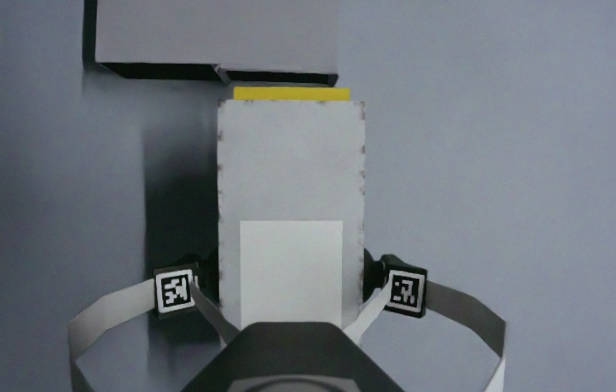

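Emit:
{"api": "execute_actions", "payload": {
  "actions": [
    {"r1":{"joints":{"arm_m":0.05}}}
  ],
  "cameras": []
}}

Emit:
{"api": "execute_actions", "payload": {
  "actions": [
    {"r1":{"base":{"strafe_m":-1.95}}}
  ],
  "cameras": ["r1_head_camera","r2_head_camera"]
}}

Scene clock: 629.47 s.
r1.base_odometry: x=-0.693 y=+2.753 heading=-0.693 (m, m, rad; r1's odometry frame)
r1.turned_by_wheels: +0.000 (rad since the last result)
r1.turned_by_imu: +0.000 (rad since the last result)
r1.base_tilt: forward=-0.1 right=-0.3 (deg)
r1.lidar_m: 0.38 0.42 1.31 1.23 1.33 1.64 1.59 1.71 2.41 1.32 0.51 0.31
r1.base_status: not commanded
r1.joint_positions: lift_m=+0.949 arm_m=+0.052 wrist_yaw_rad=+0.000 wrist_pitch_rad=+1.550 wrist_roll_rad=+0.100 gripper_m=+0.001
r1.joint_status: all done
r1.motor_effort: lift_m=+26(26) arm_m=-9(10) wrist_yaw_rad=+0(2) wrist_pitch_rad=-2(4) wrist_roll_rad=-1(1) gripper_m=-29(31) wheel_0=+0(1) wheel_1=+1(1) wheel_2=+0(0) (%)
r1.hand_pose: x=+0.2283 y=-0.0874 z=+0.8393 quat_wxyz=(+0.713, +0.036, +0.699, -0.035) (m; r1's base frame)
r1.wrist_depth_mm: 286 286 290 294 296 301 303 / 1008 603 1042 1008 1025 1060 1060 / 1008 1042 185 186 1078 1060 1078 / 1025 1025 187 187 1042 1060 1078 / 1025 1025 187 190 1078 1098 1098 / 1025 174 189 190 187 1078 1118 / 1042 1060 1060 - 1078 1118 1138
r2.base_odometry: x=+0.538 y=-1.576 heading=-2.473 (m, m, rad; r2's odometry frame)
r2.turned_by_wheels: +0.000 (rad since the last result)
r2.turned_by_imu: +0.001 (rad since the last result)
r2.base_tilt: forward=+0.2 right=-0.2 (deg)
r2.lidar_m: 0.37 0.41 0.87 2.05 2.42 3.19 1.03 1.10 2.53 2.38 0.61 0.44
r2.base_status: not commanded
r2.joint_positions: lift_m=+1.120 arm_m=+0.002 wrist_yaw_rad=+0.000 wrist_pitch_rad=+1.600 wrist_roll_rad=+0.012 gripper_m=+0.130
r2.joint_status: not commanded
r2.motor_effort: lift_m=+21(21) arm_m=+0(0) wrist_yaw_rad=-1(0) wrist_pitch_rad=+0(0) wrist_roll_rad=-1(3) gripper_m=-1(1) wheel_0=-6(6) wheel_1=-4(4) wheel_2=-5(5) (%)
r2.hand_pose: x=+0.1642 y=-0.0874 z=+1.0097 quat_wxyz=(+0.697, +0.004, +0.717, -0.004) (m; r2's base frame)
r2.wrist_depth_mm: 842 866 904 931 976 1042 1098 / 1138 1229 1229 1255 1255 1255 1281 / 1229 1229 1255 1255 1255 1255 1229 / 1205 1255 1229 1229 1255 1255 1255 / 1229 1255 1042 1025 1255 1281 1255 / 1229 1229 1025 1042 1255 1281 1281 / 1229 1229 1255 120 1255 1281 1281
pictures: none
No camera images: the call's "cameras" was empty. Leave "cameras" out to get every camera's image.

Scene clock: 637.30 s.
r1.base_odometry: x=-1.938 y=+1.252 heading=-0.693 (m, m, rad; r1's odometry frame)
r1.turned_by_wheels: +0.000 (rad since the last result)
r1.turned_by_imu: +0.003 (rad since the last result)
r1.base_tilt: forward=-0.1 right=-0.4 (deg)
r1.lidar_m: 3.02 0.87 0.68 1.41 2.31 1.69 1.69 1.51 1.13 0.97 0.89 0.33
r1.base_status: done
r1.joint_positions: lift_m=+0.949 arm_m=+0.052 wrist_yaw_rad=+0.000 wrist_pitch_rad=+1.550 wrist_roll_rad=+0.100 gripper_m=+0.001
r1.joint_status: not commanded
r1.motor_effort: lift_m=+26(26) arm_m=-9(9) wrist_yaw_rad=-1(2) wrist_pitch_rad=-1(2) wrist_roll_rad=+0(0) gripper_m=-31(31) wheel_0=-1(7) wheel_1=+0(5) wheel_2=+0(0) (%)
r1.hand_pose: x=+0.2284 y=-0.0874 z=+0.8393 quat_wxyz=(+0.713, +0.036, +0.699, -0.035) (m; r1's base frame)
r1.wrist_depth_mm: 976 991 1008 1025 1042 1042 1060 / 991 1008 1025 1042 1042 1060 1078 / 1008 1008 185 186 1042 1060 1060 / 1042 1025 187 188 1042 1060 1098 / 1008 1025 187 189 1078 1078 1060 / 1008 175 189 190 187 1078 1098 / 1042 1060 1060 - 1098 1098 1098
r2.base_odometry: x=+0.538 y=-1.576 heading=-2.473 (m, m, rad; r2's odometry frame)
r2.turned_by_wheels: +0.000 (rad since the last result)
r2.turned_by_imu: +0.002 (rad since the last result)
r2.base_tilt: forward=+0.1 right=-0.2 (deg)
r2.lidar_m: 0.40 0.40 0.87 2.05 2.41 3.18 1.07 1.12 2.53 2.39 0.61 0.44
r2.base_status: not commanded
r2.joint_positions: lift_m=+1.120 arm_m=+0.002 wrist_yaw_rad=+0.000 wrist_pitch_rad=+1.600 wrist_roll_rad=+0.012 gripper_m=+0.130
r2.joint_status: not commanded
r2.motor_effort: lift_m=+22(21) arm_m=-1(1) wrist_yaw_rad=-1(0) wrist_pitch_rad=+0(0) wrist_roll_rad=-2(3) gripper_m=+0(1) wheel_0=-6(6) wheel_1=-4(3) wheel_2=-5(5) (%)
r2.hand_pose: x=+0.1642 y=-0.0874 z=+1.0097 quat_wxyz=(+0.697, +0.004, +0.717, -0.004) (m; r2's base frame)
r2.wrist_depth_mm: 831 866 891 946 976 1042 1118 / 1160 1229 1229 1229 1255 1255 1255 / 1229 1229 1229 1255 1255 1255 1255 / 1205 1229 1229 1229 1255 1255 1255 / 1255 1229 1025 1042 1255 1255 1281 / 1229 1229 1025 1025 1229 1255 1281 / 1229 1229 1229 120 1255 1281 1255
pictures: r1_head_camera, r2_head_camera
Images, in order (width x height): r1_head_camera 420x560, r2_head_camera 420x560.

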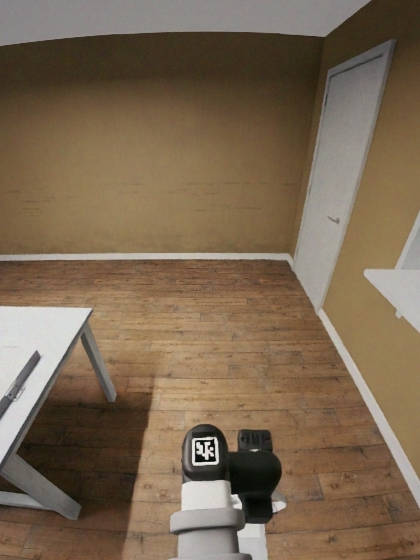

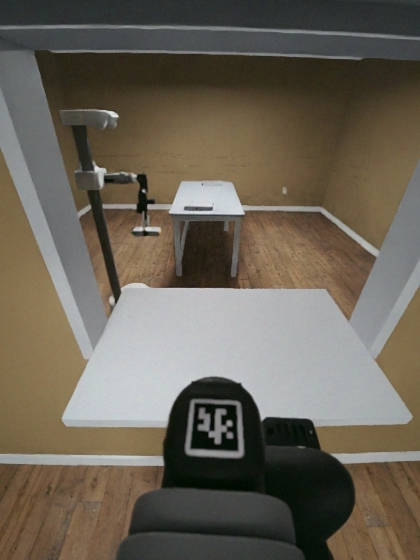

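Emit:
{"api": "execute_actions", "payload": {
  "actions": [
    {"r1":{"base":{"translate_m":0.85},"joints":{"lift_m":1.10,"wrist_roll_rad":0.05}}}
  ],
  "cameras": []
}}

Emit:
{"api": "execute_actions", "payload": {
  "actions": [
    {"r1":{"base":{"rotate_rad":-1.57},"pace":"slow"}}
  ],
  "cameras": ["r1_head_camera","r2_head_camera"]
}}

Scene clock: 641.77 s.
r1.base_odometry: x=-1.284 y=+0.710 heading=-0.693 (m, m, rad; r1's odometry frame)
r1.turned_by_wheels: +0.000 (rad since the last result)
r1.turned_by_imu: +0.002 (rad since the last result)
r1.base_tilt: forward=+0.0 right=-0.3 (deg)
r1.lidar_m: 0.31 2.32 0.59 0.56 0.61 2.60 2.55 1.54 0.95 0.90 0.97 0.31
r1.base_status: done
r1.joint_positions: lift_m=+1.099 arm_m=+0.052 wrist_yaw_rad=+0.000 wrist_pitch_rad=+1.550 wrist_roll_rad=+0.050 gripper_m=+0.001
r1.joint_status: all done
r1.motor_effort: lift_m=+26(28) arm_m=-9(9) wrist_yaw_rad=-2(2) wrist_pitch_rad=-2(1) wrist_roll_rad=-2(3) gripper_m=-31(32) wheel_0=-1(5) wheel_1=+1(3) wheel_2=+0(9) (%)
r1.hand_pose: x=+0.2284 y=-0.0874 z=+0.9893 quat_wxyz=(+0.714, +0.018, +0.699, -0.018) (m; r1's base frame)
r1.wrist_depth_mm: 1138 1160 1160 1182 1160 1160 1182 / 1138 1118 1182 1182 1182 1205 1205 / 1182 1160 186 187 1205 1205 1182 / 1182 1182 186 188 1229 1205 1255 / 1160 1182 188 189 1205 1255 1255 / 1138 174 188 189 187 1281 1255 / 1182 1229 1205 - 1281 1255 1281
r2.base_odometry: x=+0.538 y=-1.576 heading=-2.473 (m, m, rad; r2's odometry frame)
r2.turned_by_wheels: +0.000 (rad since the last result)
r2.turned_by_imu: +0.001 (rad since the last result)
r2.base_tilt: forward=+0.1 right=-0.2 (deg)
r2.lidar_m: 0.39 0.41 0.86 2.06 2.41 3.19 1.06 1.14 2.51 2.38 0.62 0.43
r2.base_status: not commanded
r2.joint_positions: lift_m=+1.120 arm_m=+0.002 wrist_yaw_rad=+0.000 wrist_pitch_rad=+1.600 wrist_roll_rad=+0.012 gripper_m=+0.130
r2.joint_status: not commanded
r2.motor_effort: lift_m=+21(21) arm_m=+0(0) wrist_yaw_rad=-1(0) wrist_pitch_rad=+0(0) wrist_roll_rad=-3(0) gripper_m=-1(0) wheel_0=-6(6) wheel_1=-4(4) wheel_2=-5(5) (%)
r2.hand_pose: x=+0.1642 y=-0.0874 z=+1.0097 quat_wxyz=(+0.697, +0.004, +0.717, -0.004) (m; r2's base frame)
r2.wrist_depth_mm: 854 878 904 931 991 1042 1098 / 1160 1205 1255 1229 1229 1255 1229 / 1229 1229 1205 1255 1229 1255 1255 / 1205 1229 1229 1255 1229 1255 1255 / 1229 1229 1008 1042 1281 1255 1255 / 1229 1255 1025 1025 1229 1255 1255 / 1229 1229 1229 119 1255 1281 1255
pictures: none
No camera images: the call's "cameras" was empty. Leave "cameras" out to get every camera's image.

Scene clock: 644.63 s.
r1.base_odometry: x=-1.284 y=+0.710 heading=-2.263 (m, m, rad; r1's odometry frame)
r1.turned_by_wheels: -1.570 (rad since the last result)
r1.turned_by_imu: -1.589 (rad since the last result)
r1.base_tilt: forward=-0.1 right=-0.4 (deg)
r1.lidar_m: 0.28 0.98 1.68 2.19 2.30 0.59 0.58 0.61 2.59 2.53 1.52 0.33
r1.base_status: done
r1.joint_positions: lift_m=+1.099 arm_m=+0.052 wrist_yaw_rad=+0.000 wrist_pitch_rad=+1.550 wrist_roll_rad=+0.050 gripper_m=+0.001
r1.joint_status: not commanded
r1.motor_effort: lift_m=+26(26) arm_m=-9(9) wrist_yaw_rad=-1(2) wrist_pitch_rad=-1(0) wrist_roll_rad=-2(1) gripper_m=-32(30) wheel_0=+0(5) wheel_1=+1(2) wheel_2=+0(4) (%)
r1.hand_pose: x=+0.2284 y=-0.0874 z=+0.9893 quat_wxyz=(+0.714, +0.018, +0.699, -0.018) (m; r1's base frame)
r1.wrist_depth_mm: 1138 1160 1160 1160 1138 1160 1205 / 1160 1160 1138 1205 1182 1229 1255 / 1138 1182 185 186 1182 1205 1229 / 1160 1182 187 188 1205 1229 1205 / 1182 1182 187 189 1229 1255 1255 / 1182 174 189 189 185 1229 1308 / 1182 1182 1229 - 1255 1255 1281
r2.base_odometry: x=+0.538 y=-1.576 heading=-2.473 (m, m, rad; r2's odometry frame)
r2.turned_by_wheels: +0.000 (rad since the last result)
r2.turned_by_imu: +0.001 (rad since the last result)
r2.base_tilt: forward=+0.1 right=-0.2 (deg)
r2.lidar_m: 0.37 0.40 0.88 2.04 2.42 3.21 1.06 1.14 2.53 2.37 0.62 0.43
r2.base_status: not commanded
r2.joint_positions: lift_m=+1.120 arm_m=+0.002 wrist_yaw_rad=+0.000 wrist_pitch_rad=+1.600 wrist_roll_rad=+0.012 gripper_m=+0.130
r2.joint_status: not commanded
r2.motor_effort: lift_m=+21(21) arm_m=+0(1) wrist_yaw_rad=-1(1) wrist_pitch_rad=+0(1) wrist_roll_rad=-2(1) gripper_m=-1(1) wheel_0=-6(6) wheel_1=-4(4) wheel_2=-5(5) (%)
r2.hand_pose: x=+0.1642 y=-0.0874 z=+1.0097 quat_wxyz=(+0.697, +0.004, +0.717, -0.004) (m; r2's base frame)
r2.wrist_depth_mm: 842 878 904 931 991 1042 1098 / 1160 1229 1229 1255 1229 1255 1255 / 1205 1255 1229 1255 1255 1255 1255 / 1229 1229 1229 1255 1255 1229 1281 / 1229 1229 1025 1042 1255 1255 1281 / 1229 1255 1025 1025 1255 1255 1255 / 1229 1229 1229 120 1281 1255 1255
pictures: r1_head_camera, r2_head_camera
Images, in order (width x height): r1_head_camera 420x560, r2_head_camera 420x560.

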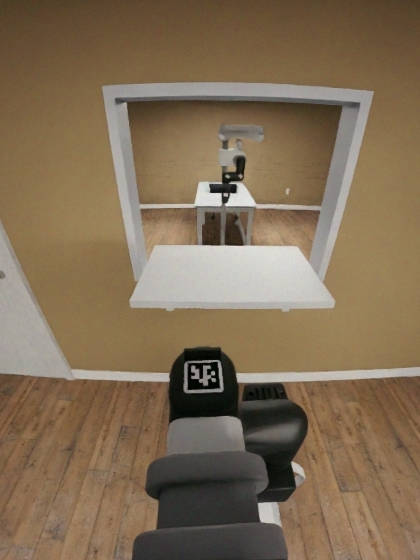

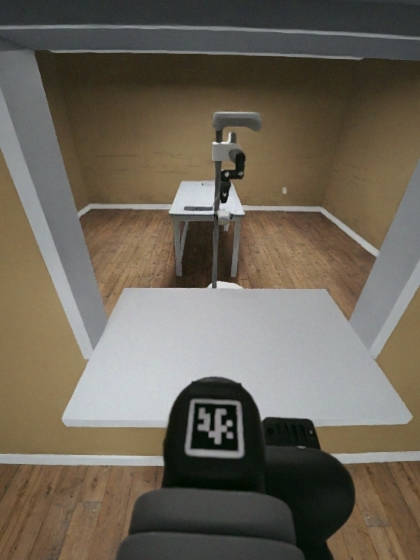

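Emit:
{"api": "execute_actions", "payload": {
  "actions": [
    {"r1":{"base":{"translate_m":0.55}}}
  ],
  "cameras": ["r1_wrist_camera"]
}}

Scene clock: 648.00 s.
r1.base_odometry: x=-1.635 y=+0.286 heading=-2.263 (m, m, rad; r1's odometry frame)
r1.turned_by_wheels: +0.000 (rad since the last result)
r1.turned_by_imu: +0.001 (rad since the last result)
r1.base_tilt: forward=-0.1 right=-0.4 (deg)
r1.lidar_m: 0.28 0.36 0.92 2.15 2.28 3.30 1.10 1.20 2.67 1.94 0.49 0.28
r1.base_status: done
r1.joint_positions: lift_m=+1.100 arm_m=+0.052 wrist_yaw_rad=+0.000 wrist_pitch_rad=+1.550 wrist_roll_rad=+0.050 gripper_m=+0.001
r1.joint_status: not commanded
r1.motor_effort: lift_m=+26(27) arm_m=-9(9) wrist_yaw_rad=-2(2) wrist_pitch_rad=-2(1) wrist_roll_rad=-2(3) gripper_m=-32(30) wheel_0=-1(6) wheel_1=+1(1) wheel_2=+0(7) (%)
r1.hand_pose: x=+0.2284 y=-0.0874 z=+0.9893 quat_wxyz=(+0.714, +0.018, +0.700, -0.018) (m; r1's base frame)
r1.wrist_depth_mm: 285 286 290 293 294 300 300 / 1160 1160 320 294 1118 322 310 / 1118 1182 186 186 1255 1229 1205 / 1182 1182 187 187 1182 1229 1229 / 1160 1182 187 189 1229 1229 1281 / 1182 173 188 191 187 1255 1229 / 1205 1229 1205 - 1205 1255 1281
r2.base_odometry: x=+0.538 y=-1.576 heading=-2.473 (m, m, rad; r2's odometry frame)
r2.turned_by_wheels: +0.000 (rad since the last result)
r2.turned_by_imu: +0.001 (rad since the last result)
r2.base_tilt: forward=+0.1 right=-0.2 (deg)
r2.lidar_m: 0.38 0.40 0.86 2.07 2.41 3.17 1.06 1.14 2.51 2.40 0.63 0.43
r2.base_status: not commanded
r2.joint_positions: lift_m=+1.120 arm_m=+0.002 wrist_yaw_rad=+0.000 wrist_pitch_rad=+1.600 wrist_roll_rad=+0.012 gripper_m=+0.130
r2.joint_status: not commanded
r2.motor_effort: lift_m=+21(21) arm_m=-1(0) wrist_yaw_rad=+0(0) wrist_pitch_rad=-1(0) wrist_roll_rad=+0(2) gripper_m=-1(0) wheel_0=-6(6) wheel_1=-4(4) wheel_2=-5(5) (%)
r2.hand_pose: x=+0.1642 y=-0.0874 z=+1.0097 quat_wxyz=(+0.697, +0.004, +0.717, -0.004) (m; r2's base frame)
r2.wrist_depth_mm: 831 878 891 946 991 1042 1098 / 1160 1229 1229 1229 1255 1255 1229 / 1229 1229 1229 1229 1229 1281 1255 / 1229 1229 1229 1229 1255 1255 1255 / 1229 1255 1008 1025 1255 1255 1281 / 1229 1229 1025 1025 1255 1255 1255 / 1229 1229 1255 119 1255 1281 1281
pictures: r1_wrist_camera
camera_calibration (this result's frames):
r1_wrist_camera: T_world_to_cam=[[-0.048391, -0.998302, 0.0324307, -0.11627], [-0.998595, 0.0490563, 0.0200415, 0.258458], [-0.0215984, -0.0314153, -0.999273, 1.21914], [0, 0, 0, 1]] pos_world=[0.2788, -0.0904519, 1.21684]
Images, in order (width x height): r1_wrist_camera 616x392.

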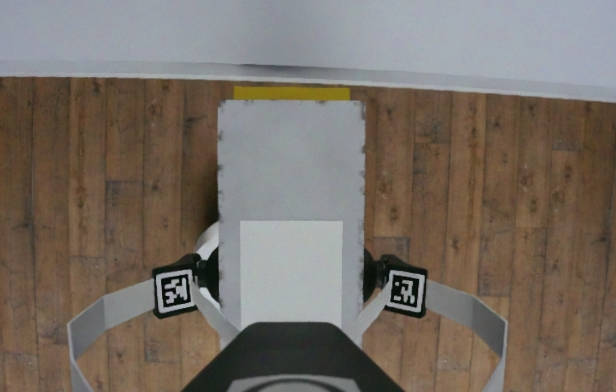

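Same shelf height as before.

Emit:
{"api": "execute_actions", "payload": {
  "actions": [
    {"r1":{"joints":{"arm_m":0.52,"wrist_roll_rad":0.09}}}
  ],
  "cameras": []
}}

Emit:
{"api": "execute_actions", "payload": {
  "actions": [
    {"r1":{"joints":{"lift_m":1.05},"pace":"slow"}}
  ],
  "cameras": []
}}

Emit:
{"api": "execute_actions", "payload": {
  "actions": [
    {"r1":{"joints":{"gripper_m":0.10},"pace":"slow"}}
  ],
  "cameras": []
}}

Emit:
{"api": "execute_actions", "payload": {
  "actions": [
    {"r1":{"joints":{"lift_m":1.11},"pace":"fast"}}
  ],
  "cameras": ["r1_wrist_camera"]
}}

Emit:
{"api": "execute_actions", "payload": {
  "actions": [
    {"r1":{"base":{"translate_m":-0.6},"joints":{"arm_m":0.0},"pace":"fast"}}
  ],
  "cameras": ["r2_head_camera"]
}}

Scene clock: 650.73 s.
r1.base_odometry: x=-1.635 y=+0.286 heading=-2.263 (m, m, rad; r1's odometry frame)
r1.turned_by_wheels: +0.000 (rad since the last result)
r1.turned_by_imu: +0.000 (rad since the last result)
r1.base_tilt: forward=+0.0 right=-0.4 (deg)
r1.lidar_m: 0.32 0.38 0.91 2.15 2.32 3.28 1.12 1.21 2.65 1.90 0.50 0.34
r1.base_status: not commanded
r1.joint_positions: lift_m=+1.100 arm_m=+0.518 wrist_yaw_rad=+0.000 wrist_pitch_rad=+1.550 wrist_roll_rad=+0.090 gripper_m=+0.001
r1.joint_status: all done
r1.motor_effort: lift_m=+26(26) arm_m=+8(10) wrist_yaw_rad=-3(0) wrist_pitch_rad=+0(5) wrist_roll_rad=+2(0) gripper_m=-31(30) wheel_0=-1(2) wheel_1=+1(1) wheel_2=-1(1) (%)
r1.hand_pose: x=+0.6955 y=-0.0874 z=+0.9893 quat_wxyz=(+0.714, +0.032, +0.699, -0.031) (m; r1's base frame)
r1.wrist_depth_mm: 281 285 289 287 293 296 297 / 285 287 289 289 293 297 298 / 283 287 185 186 297 300 303 / 286 290 187 187 298 303 309 / 290 291 189 189 300 304 307 / 291 174 189 190 188 306 309 / 294 297 300 - 309 312 312
r2.base_odometry: x=+0.538 y=-1.576 heading=-2.473 (m, m, rad; r2's odometry frame)
r2.turned_by_wheels: +0.000 (rad since the last result)
r2.turned_by_imu: +0.001 (rad since the last result)
r2.base_tilt: forward=+0.1 right=-0.2 (deg)
r2.lidar_m: 0.39 0.40 0.85 2.06 2.42 3.18 1.05 1.13 2.51 2.39 0.63 0.43
r2.base_status: not commanded
r2.joint_positions: lift_m=+1.120 arm_m=+0.002 wrist_yaw_rad=+0.000 wrist_pitch_rad=+1.600 wrist_roll_rad=+0.012 gripper_m=+0.130
r2.joint_status: not commanded
r2.motor_effort: lift_m=+21(22) arm_m=+0(1) wrist_yaw_rad=+0(0) wrist_pitch_rad=+0(0) wrist_roll_rad=-3(1) gripper_m=-2(0) wheel_0=-6(6) wheel_1=-4(4) wheel_2=-5(5) (%)
r2.hand_pose: x=+0.1642 y=-0.0874 z=+1.0097 quat_wxyz=(+0.697, +0.004, +0.717, -0.004) (m; r2's base frame)
r2.wrist_depth_mm: 831 866 904 946 976 1042 1098 / 1160 1229 1255 1229 1255 1229 1255 / 1229 1229 1229 1229 1255 1255 1255 / 1229 1229 1229 1229 1229 1255 1229 / 1255 1229 1025 1042 1281 1255 1255 / 1229 1229 1025 1042 1255 1255 1255 / 1229 1229 1255 120 1255 1281 1255
pictures: none
No camera images: the call's "cameras" was empty. Leave "cameras" out to get every camera's image.

Scene clock: 652.03 s.
r1.base_odometry: x=-1.635 y=+0.286 heading=-2.263 (m, m, rad; r1's odometry frame)
r1.turned_by_wheels: +0.000 (rad since the last result)
r1.turned_by_imu: +0.000 (rad since the last result)
r1.base_tilt: forward=+0.0 right=-0.3 (deg)
r1.lidar_m: 0.34 0.36 0.92 2.16 2.26 3.27 1.12 1.20 2.66 1.90 0.51 0.38
r1.base_status: not commanded
r1.joint_positions: lift_m=+1.050 arm_m=+0.518 wrist_yaw_rad=+0.000 wrist_pitch_rad=+1.550 wrist_roll_rad=+0.090 gripper_m=+0.001
r1.joint_status: all done
r1.motor_effort: lift_m=+20(25) arm_m=+8(9) wrist_yaw_rad=-2(2) wrist_pitch_rad=+1(1) wrist_roll_rad=-2(0) gripper_m=-32(30) wheel_0=-1(1) wheel_1=+1(1) wheel_2=-1(1) (%)
r1.hand_pose: x=+0.6954 y=-0.0874 z=+0.9397 quat_wxyz=(+0.714, +0.032, +0.699, -0.031) (m; r1's base frame)
r1.wrist_depth_mm: 234 236 238 241 243 245 248 / 235 236 240 242 246 248 251 / 238 240 185 187 248 251 252 / 239 242 187 187 250 251 254 / 240 245 187 188 251 252 258 / 244 174 188 190 188 255 258 / 244 247 249 - 255 259 259
r2.base_odometry: x=+0.538 y=-1.576 heading=-2.473 (m, m, rad; r2's odometry frame)
r2.turned_by_wheels: +0.000 (rad since the last result)
r2.turned_by_imu: +0.000 (rad since the last result)
r2.base_tilt: forward=+0.1 right=-0.2 (deg)
r2.lidar_m: 0.40 0.40 0.86 2.02 2.41 3.20 1.07 1.13 2.50 2.39 0.61 0.42
r2.base_status: not commanded
r2.joint_positions: lift_m=+1.120 arm_m=+0.002 wrist_yaw_rad=+0.000 wrist_pitch_rad=+1.600 wrist_roll_rad=+0.012 gripper_m=+0.130
r2.joint_status: not commanded
r2.motor_effort: lift_m=+22(22) arm_m=+0(0) wrist_yaw_rad=+0(1) wrist_pitch_rad=+0(0) wrist_roll_rad=+1(2) gripper_m=+0(1) wheel_0=-6(6) wheel_1=-4(4) wheel_2=-5(5) (%)
r2.hand_pose: x=+0.1642 y=-0.0874 z=+1.0097 quat_wxyz=(+0.697, +0.004, +0.717, -0.004) (m; r2's base frame)
r2.wrist_depth_mm: 831 866 891 931 991 1042 1118 / 1182 1229 1229 1229 1255 1255 1281 / 1205 1229 1229 1255 1255 1255 1255 / 1229 1205 1255 1229 1255 1229 1281 / 1229 1229 1025 1042 1255 1255 1255 / 1255 1229 1042 1008 1255 1255 1281 / 1229 1255 1255 120 1281 1255 1255
pictures: none
No camera images: the call's "cameras" was empty. Leave "cameras" out to get every camera's image.

Scene clock: 655.80 s.
r1.base_odometry: x=-1.635 y=+0.286 heading=-2.263 (m, m, rad; r1's odometry frame)
r1.turned_by_wheels: +0.000 (rad since the last result)
r1.turned_by_imu: +0.000 (rad since the last result)
r1.base_tilt: forward=-0.1 right=-0.4 (deg)
r1.lidar_m: 0.35 0.38 0.92 2.14 2.28 3.29 1.13 1.19 2.64 1.92 0.48 0.36
r1.base_status: not commanded
r1.joint_positions: lift_m=+1.050 arm_m=+0.518 wrist_yaw_rad=+0.000 wrist_pitch_rad=+1.551 wrist_roll_rad=+0.090 gripper_m=+0.100
r1.joint_status: all done
r1.motor_effort: lift_m=+21(20) arm_m=+9(8) wrist_yaw_rad=-1(3) wrist_pitch_rad=-3(3) wrist_roll_rad=+0(0) gripper_m=-1(30) wheel_0=-1(1) wheel_1=+1(1) wheel_2=-1(1) (%)
r1.hand_pose: x=+0.6952 y=-0.0874 z=+0.9397 quat_wxyz=(+0.714, +0.032, +0.699, -0.031) (m; r1's base frame)
r1.wrist_depth_mm: 235 237 240 242 246 249 251 / 237 240 242 245 247 251 253 / 239 241 243 207 249 252 255 / 241 244 244 208 252 254 257 / 243 244 211 211 252 256 258 / 245 246 210 211 254 258 260 / 248 249 252 - 257 259 263
r2.base_odometry: x=+0.538 y=-1.576 heading=-2.473 (m, m, rad; r2's odometry frame)
r2.turned_by_wheels: +0.000 (rad since the last result)
r2.turned_by_imu: +0.001 (rad since the last result)
r2.base_tilt: forward=+0.1 right=-0.2 (deg)
r2.lidar_m: 0.39 0.41 0.84 2.05 2.39 3.18 1.07 1.13 2.53 2.39 0.64 0.43
r2.base_status: not commanded
r2.joint_positions: lift_m=+1.120 arm_m=+0.002 wrist_yaw_rad=+0.000 wrist_pitch_rad=+1.600 wrist_roll_rad=+0.012 gripper_m=+0.130
r2.joint_status: not commanded
r2.motor_effort: lift_m=+21(22) arm_m=-1(1) wrist_yaw_rad=+0(0) wrist_pitch_rad=+0(0) wrist_roll_rad=-1(1) gripper_m=-1(0) wheel_0=-6(6) wheel_1=-4(4) wheel_2=-5(5) (%)
r2.hand_pose: x=+0.1642 y=-0.0874 z=+1.0097 quat_wxyz=(+0.697, +0.004, +0.717, -0.004) (m; r2's base frame)
r2.wrist_depth_mm: 842 866 917 946 991 1042 1118 / 1160 1229 1255 1229 1255 1229 1281 / 1229 1255 1255 1255 1255 1255 1255 / 1229 1255 1255 1255 1255 1255 1255 / 1255 1255 1025 1025 1229 1255 1229 / 1229 1205 1025 1025 1281 1281 1255 / 1229 1255 1281 120 1229 1281 1255
pictures: none
No camera images: the call's "cameras" was empty. Leave "cameras" out to get every camera's image.

Scene clock: 656.77 s.
r1.base_odometry: x=-1.635 y=+0.286 heading=-2.263 (m, m, rad; r1's odometry frame)
r1.turned_by_wheels: +0.000 (rad since the last result)
r1.turned_by_imu: +0.000 (rad since the last result)
r1.base_tilt: forward=-0.1 right=-0.3 (deg)
r1.lidar_m: 0.34 0.38 0.92 2.17 2.28 3.27 1.12 1.23 2.66 1.88 0.49 0.36
r1.base_status: not commanded
r1.joint_positions: lift_m=+1.110 arm_m=+0.518 wrist_yaw_rad=+0.000 wrist_pitch_rad=+1.550 wrist_roll_rad=+0.090 gripper_m=+0.100
r1.joint_status: all done
r1.motor_effort: lift_m=+22(24) arm_m=+9(8) wrist_yaw_rad=-3(1) wrist_pitch_rad=-1(3) wrist_roll_rad=-1(1) gripper_m=+0(0) wheel_0=-1(1) wheel_1=+1(1) wheel_2=-1(1) (%)
r1.hand_pose: x=+0.6953 y=-0.0874 z=+0.9996 quat_wxyz=(+0.714, +0.032, +0.699, -0.031) (m; r1's base frame)
r1.wrist_depth_mm: 293 296 297 301 304 309 310 / 296 298 300 304 307 309 314 / 296 298 303 267 309 312 315 / 297 303 303 268 310 315 317 / 301 304 304 270 314 319 322 / 303 304 307 271 317 320 324 / 306 309 312 - 315 322 327
r2.base_odometry: x=+0.538 y=-1.576 heading=-2.473 (m, m, rad; r2's odometry frame)
r2.turned_by_wheels: +0.000 (rad since the last result)
r2.turned_by_imu: +0.000 (rad since the last result)
r2.base_tilt: forward=+0.1 right=-0.3 (deg)
r2.lidar_m: 0.39 0.39 0.85 2.07 2.42 3.18 1.07 1.12 2.54 2.38 0.62 0.44
r2.base_status: not commanded
r2.joint_positions: lift_m=+1.120 arm_m=+0.002 wrist_yaw_rad=+0.000 wrist_pitch_rad=+1.600 wrist_roll_rad=+0.012 gripper_m=+0.130
r2.joint_status: not commanded
r2.motor_effort: lift_m=+22(22) arm_m=+0(1) wrist_yaw_rad=+0(1) wrist_pitch_rad=-1(1) wrist_roll_rad=+1(2) gripper_m=+0(0) wheel_0=-6(6) wheel_1=-4(4) wheel_2=-5(5) (%)
r2.hand_pose: x=+0.1642 y=-0.0874 z=+1.0097 quat_wxyz=(+0.697, +0.004, +0.717, -0.004) (m; r2's base frame)
r2.wrist_depth_mm: 831 866 904 946 991 1042 1118 / 1160 1229 1229 1229 1255 1255 1255 / 1229 1229 1229 1229 1255 1255 1255 / 1229 1229 1229 1255 1255 1255 1281 / 1205 1255 1025 1025 1255 1255 1281 / 1229 1255 1025 1025 1255 1255 1255 / 1229 1229 1255 119 1255 1255 1281
pictures: r1_wrist_camera
camera_calibration (this result's frames):
r1_wrist_camera: T_world_to_cam=[[-0.0877821, -0.995637, 0.0316417, -0.0656044], [-0.995871, 0.0884518, 0.0204245, 0.72561], [-0.0231341, -0.0297182, -0.999291, 1.24074], [0, 0, 0, 1]] pos_world=[0.745559, -0.0926271, 1.22712]
Images, in order (width x height): r1_wrist_camera 616x392.

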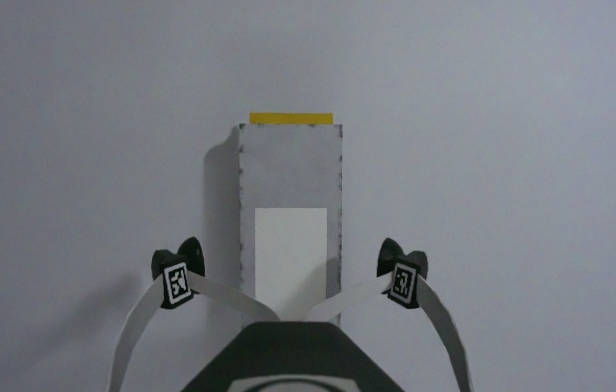

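Scene clock: 660.10 s.
r1.base_odometry: x=-1.252 y=+0.748 heading=-2.263 (m, m, rad; r1's odometry frame)
r1.turned_by_wheels: +0.000 (rad since the last result)
r1.turned_by_imu: +0.000 (rad since the last result)
r1.base_tilt: forward=-0.1 right=-0.3 (deg)
r1.lidar_m: 0.94 1.02 1.77 2.18 2.33 0.53 0.52 0.57 2.61 2.54 1.62 1.00
r1.base_status: done
r1.joint_positions: lift_m=+1.110 arm_m=+0.002 wrist_yaw_rad=+0.000 wrist_pitch_rad=+1.550 wrist_roll_rad=+0.090 gripper_m=+0.100
r1.joint_status: all done
r1.motor_effort: lift_m=+23(22) arm_m=-9(10) wrist_yaw_rad=-1(3) wrist_pitch_rad=-2(1) wrist_roll_rad=-2(1) gripper_m=+0(1) wheel_0=-1(5) wheel_1=+2(7) wheel_2=-2(8) (%)
r1.hand_pose: x=+0.1793 y=-0.0874 z=+0.9996 quat_wxyz=(+0.714, +0.032, +0.699, -0.032) (m; r1's base frame)
r1.wrist_depth_mm: 1160 1160 1182 1138 1205 1229 1229 / 1160 1160 1160 1205 1205 1205 1229 / 1160 1138 1182 1205 1205 1229 1205 / 1182 1182 1182 1229 1255 1229 1255 / 1182 1205 976 1008 1182 1229 1255 / 1160 1182 1025 917 1205 1255 1255 / 1205 1229 1205 - 1281 1255 1281
r2.base_odometry: x=+0.538 y=-1.576 heading=-2.473 (m, m, rad; r2's odometry frame)
r2.turned_by_wheels: +0.000 (rad since the last result)
r2.turned_by_imu: +0.001 (rad since the last result)
r2.base_tilt: forward=+0.0 right=-0.2 (deg)
r2.lidar_m: 0.40 0.40 0.84 2.03 2.42 3.17 1.05 1.13 2.50 2.38 0.60 0.42
r2.base_status: not commanded
r2.joint_positions: lift_m=+1.120 arm_m=+0.002 wrist_yaw_rad=+0.000 wrist_pitch_rad=+1.600 wrist_roll_rad=+0.012 gripper_m=+0.130
r2.joint_status: not commanded
r2.motor_effort: lift_m=+22(22) arm_m=+0(0) wrist_yaw_rad=+0(0) wrist_pitch_rad=-1(0) wrist_roll_rad=-4(3) gripper_m=-1(0) wheel_0=-6(6) wheel_1=-4(4) wheel_2=-5(5) (%)
r2.hand_pose: x=+0.1642 y=-0.0874 z=+1.0097 quat_wxyz=(+0.697, +0.004, +0.717, -0.004) (m; r2's base frame)
r2.wrist_depth_mm: 831 866 904 931 976 1042 1118 / 1160 1205 1255 1255 1255 1229 1255 / 1229 1229 1255 1255 1229 1255 1255 / 1229 1229 1229 1255 1255 1255 1255 / 1255 1229 1025 1042 1205 1255 1255 / 1229 1229 1008 1042 1255 1281 1255 / 1255 1229 1255 120 1255 1255 1281
pictures: r2_head_camera
Images, in order (width x height): r2_head_camera 420x560.

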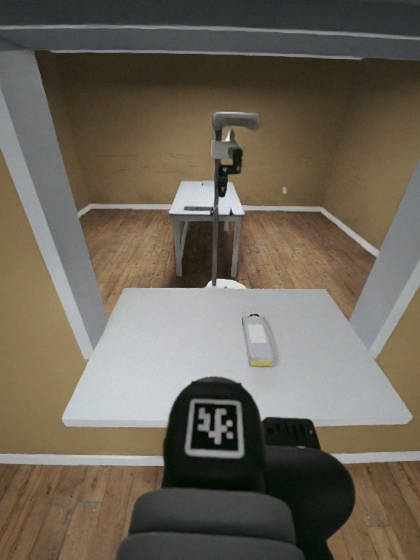

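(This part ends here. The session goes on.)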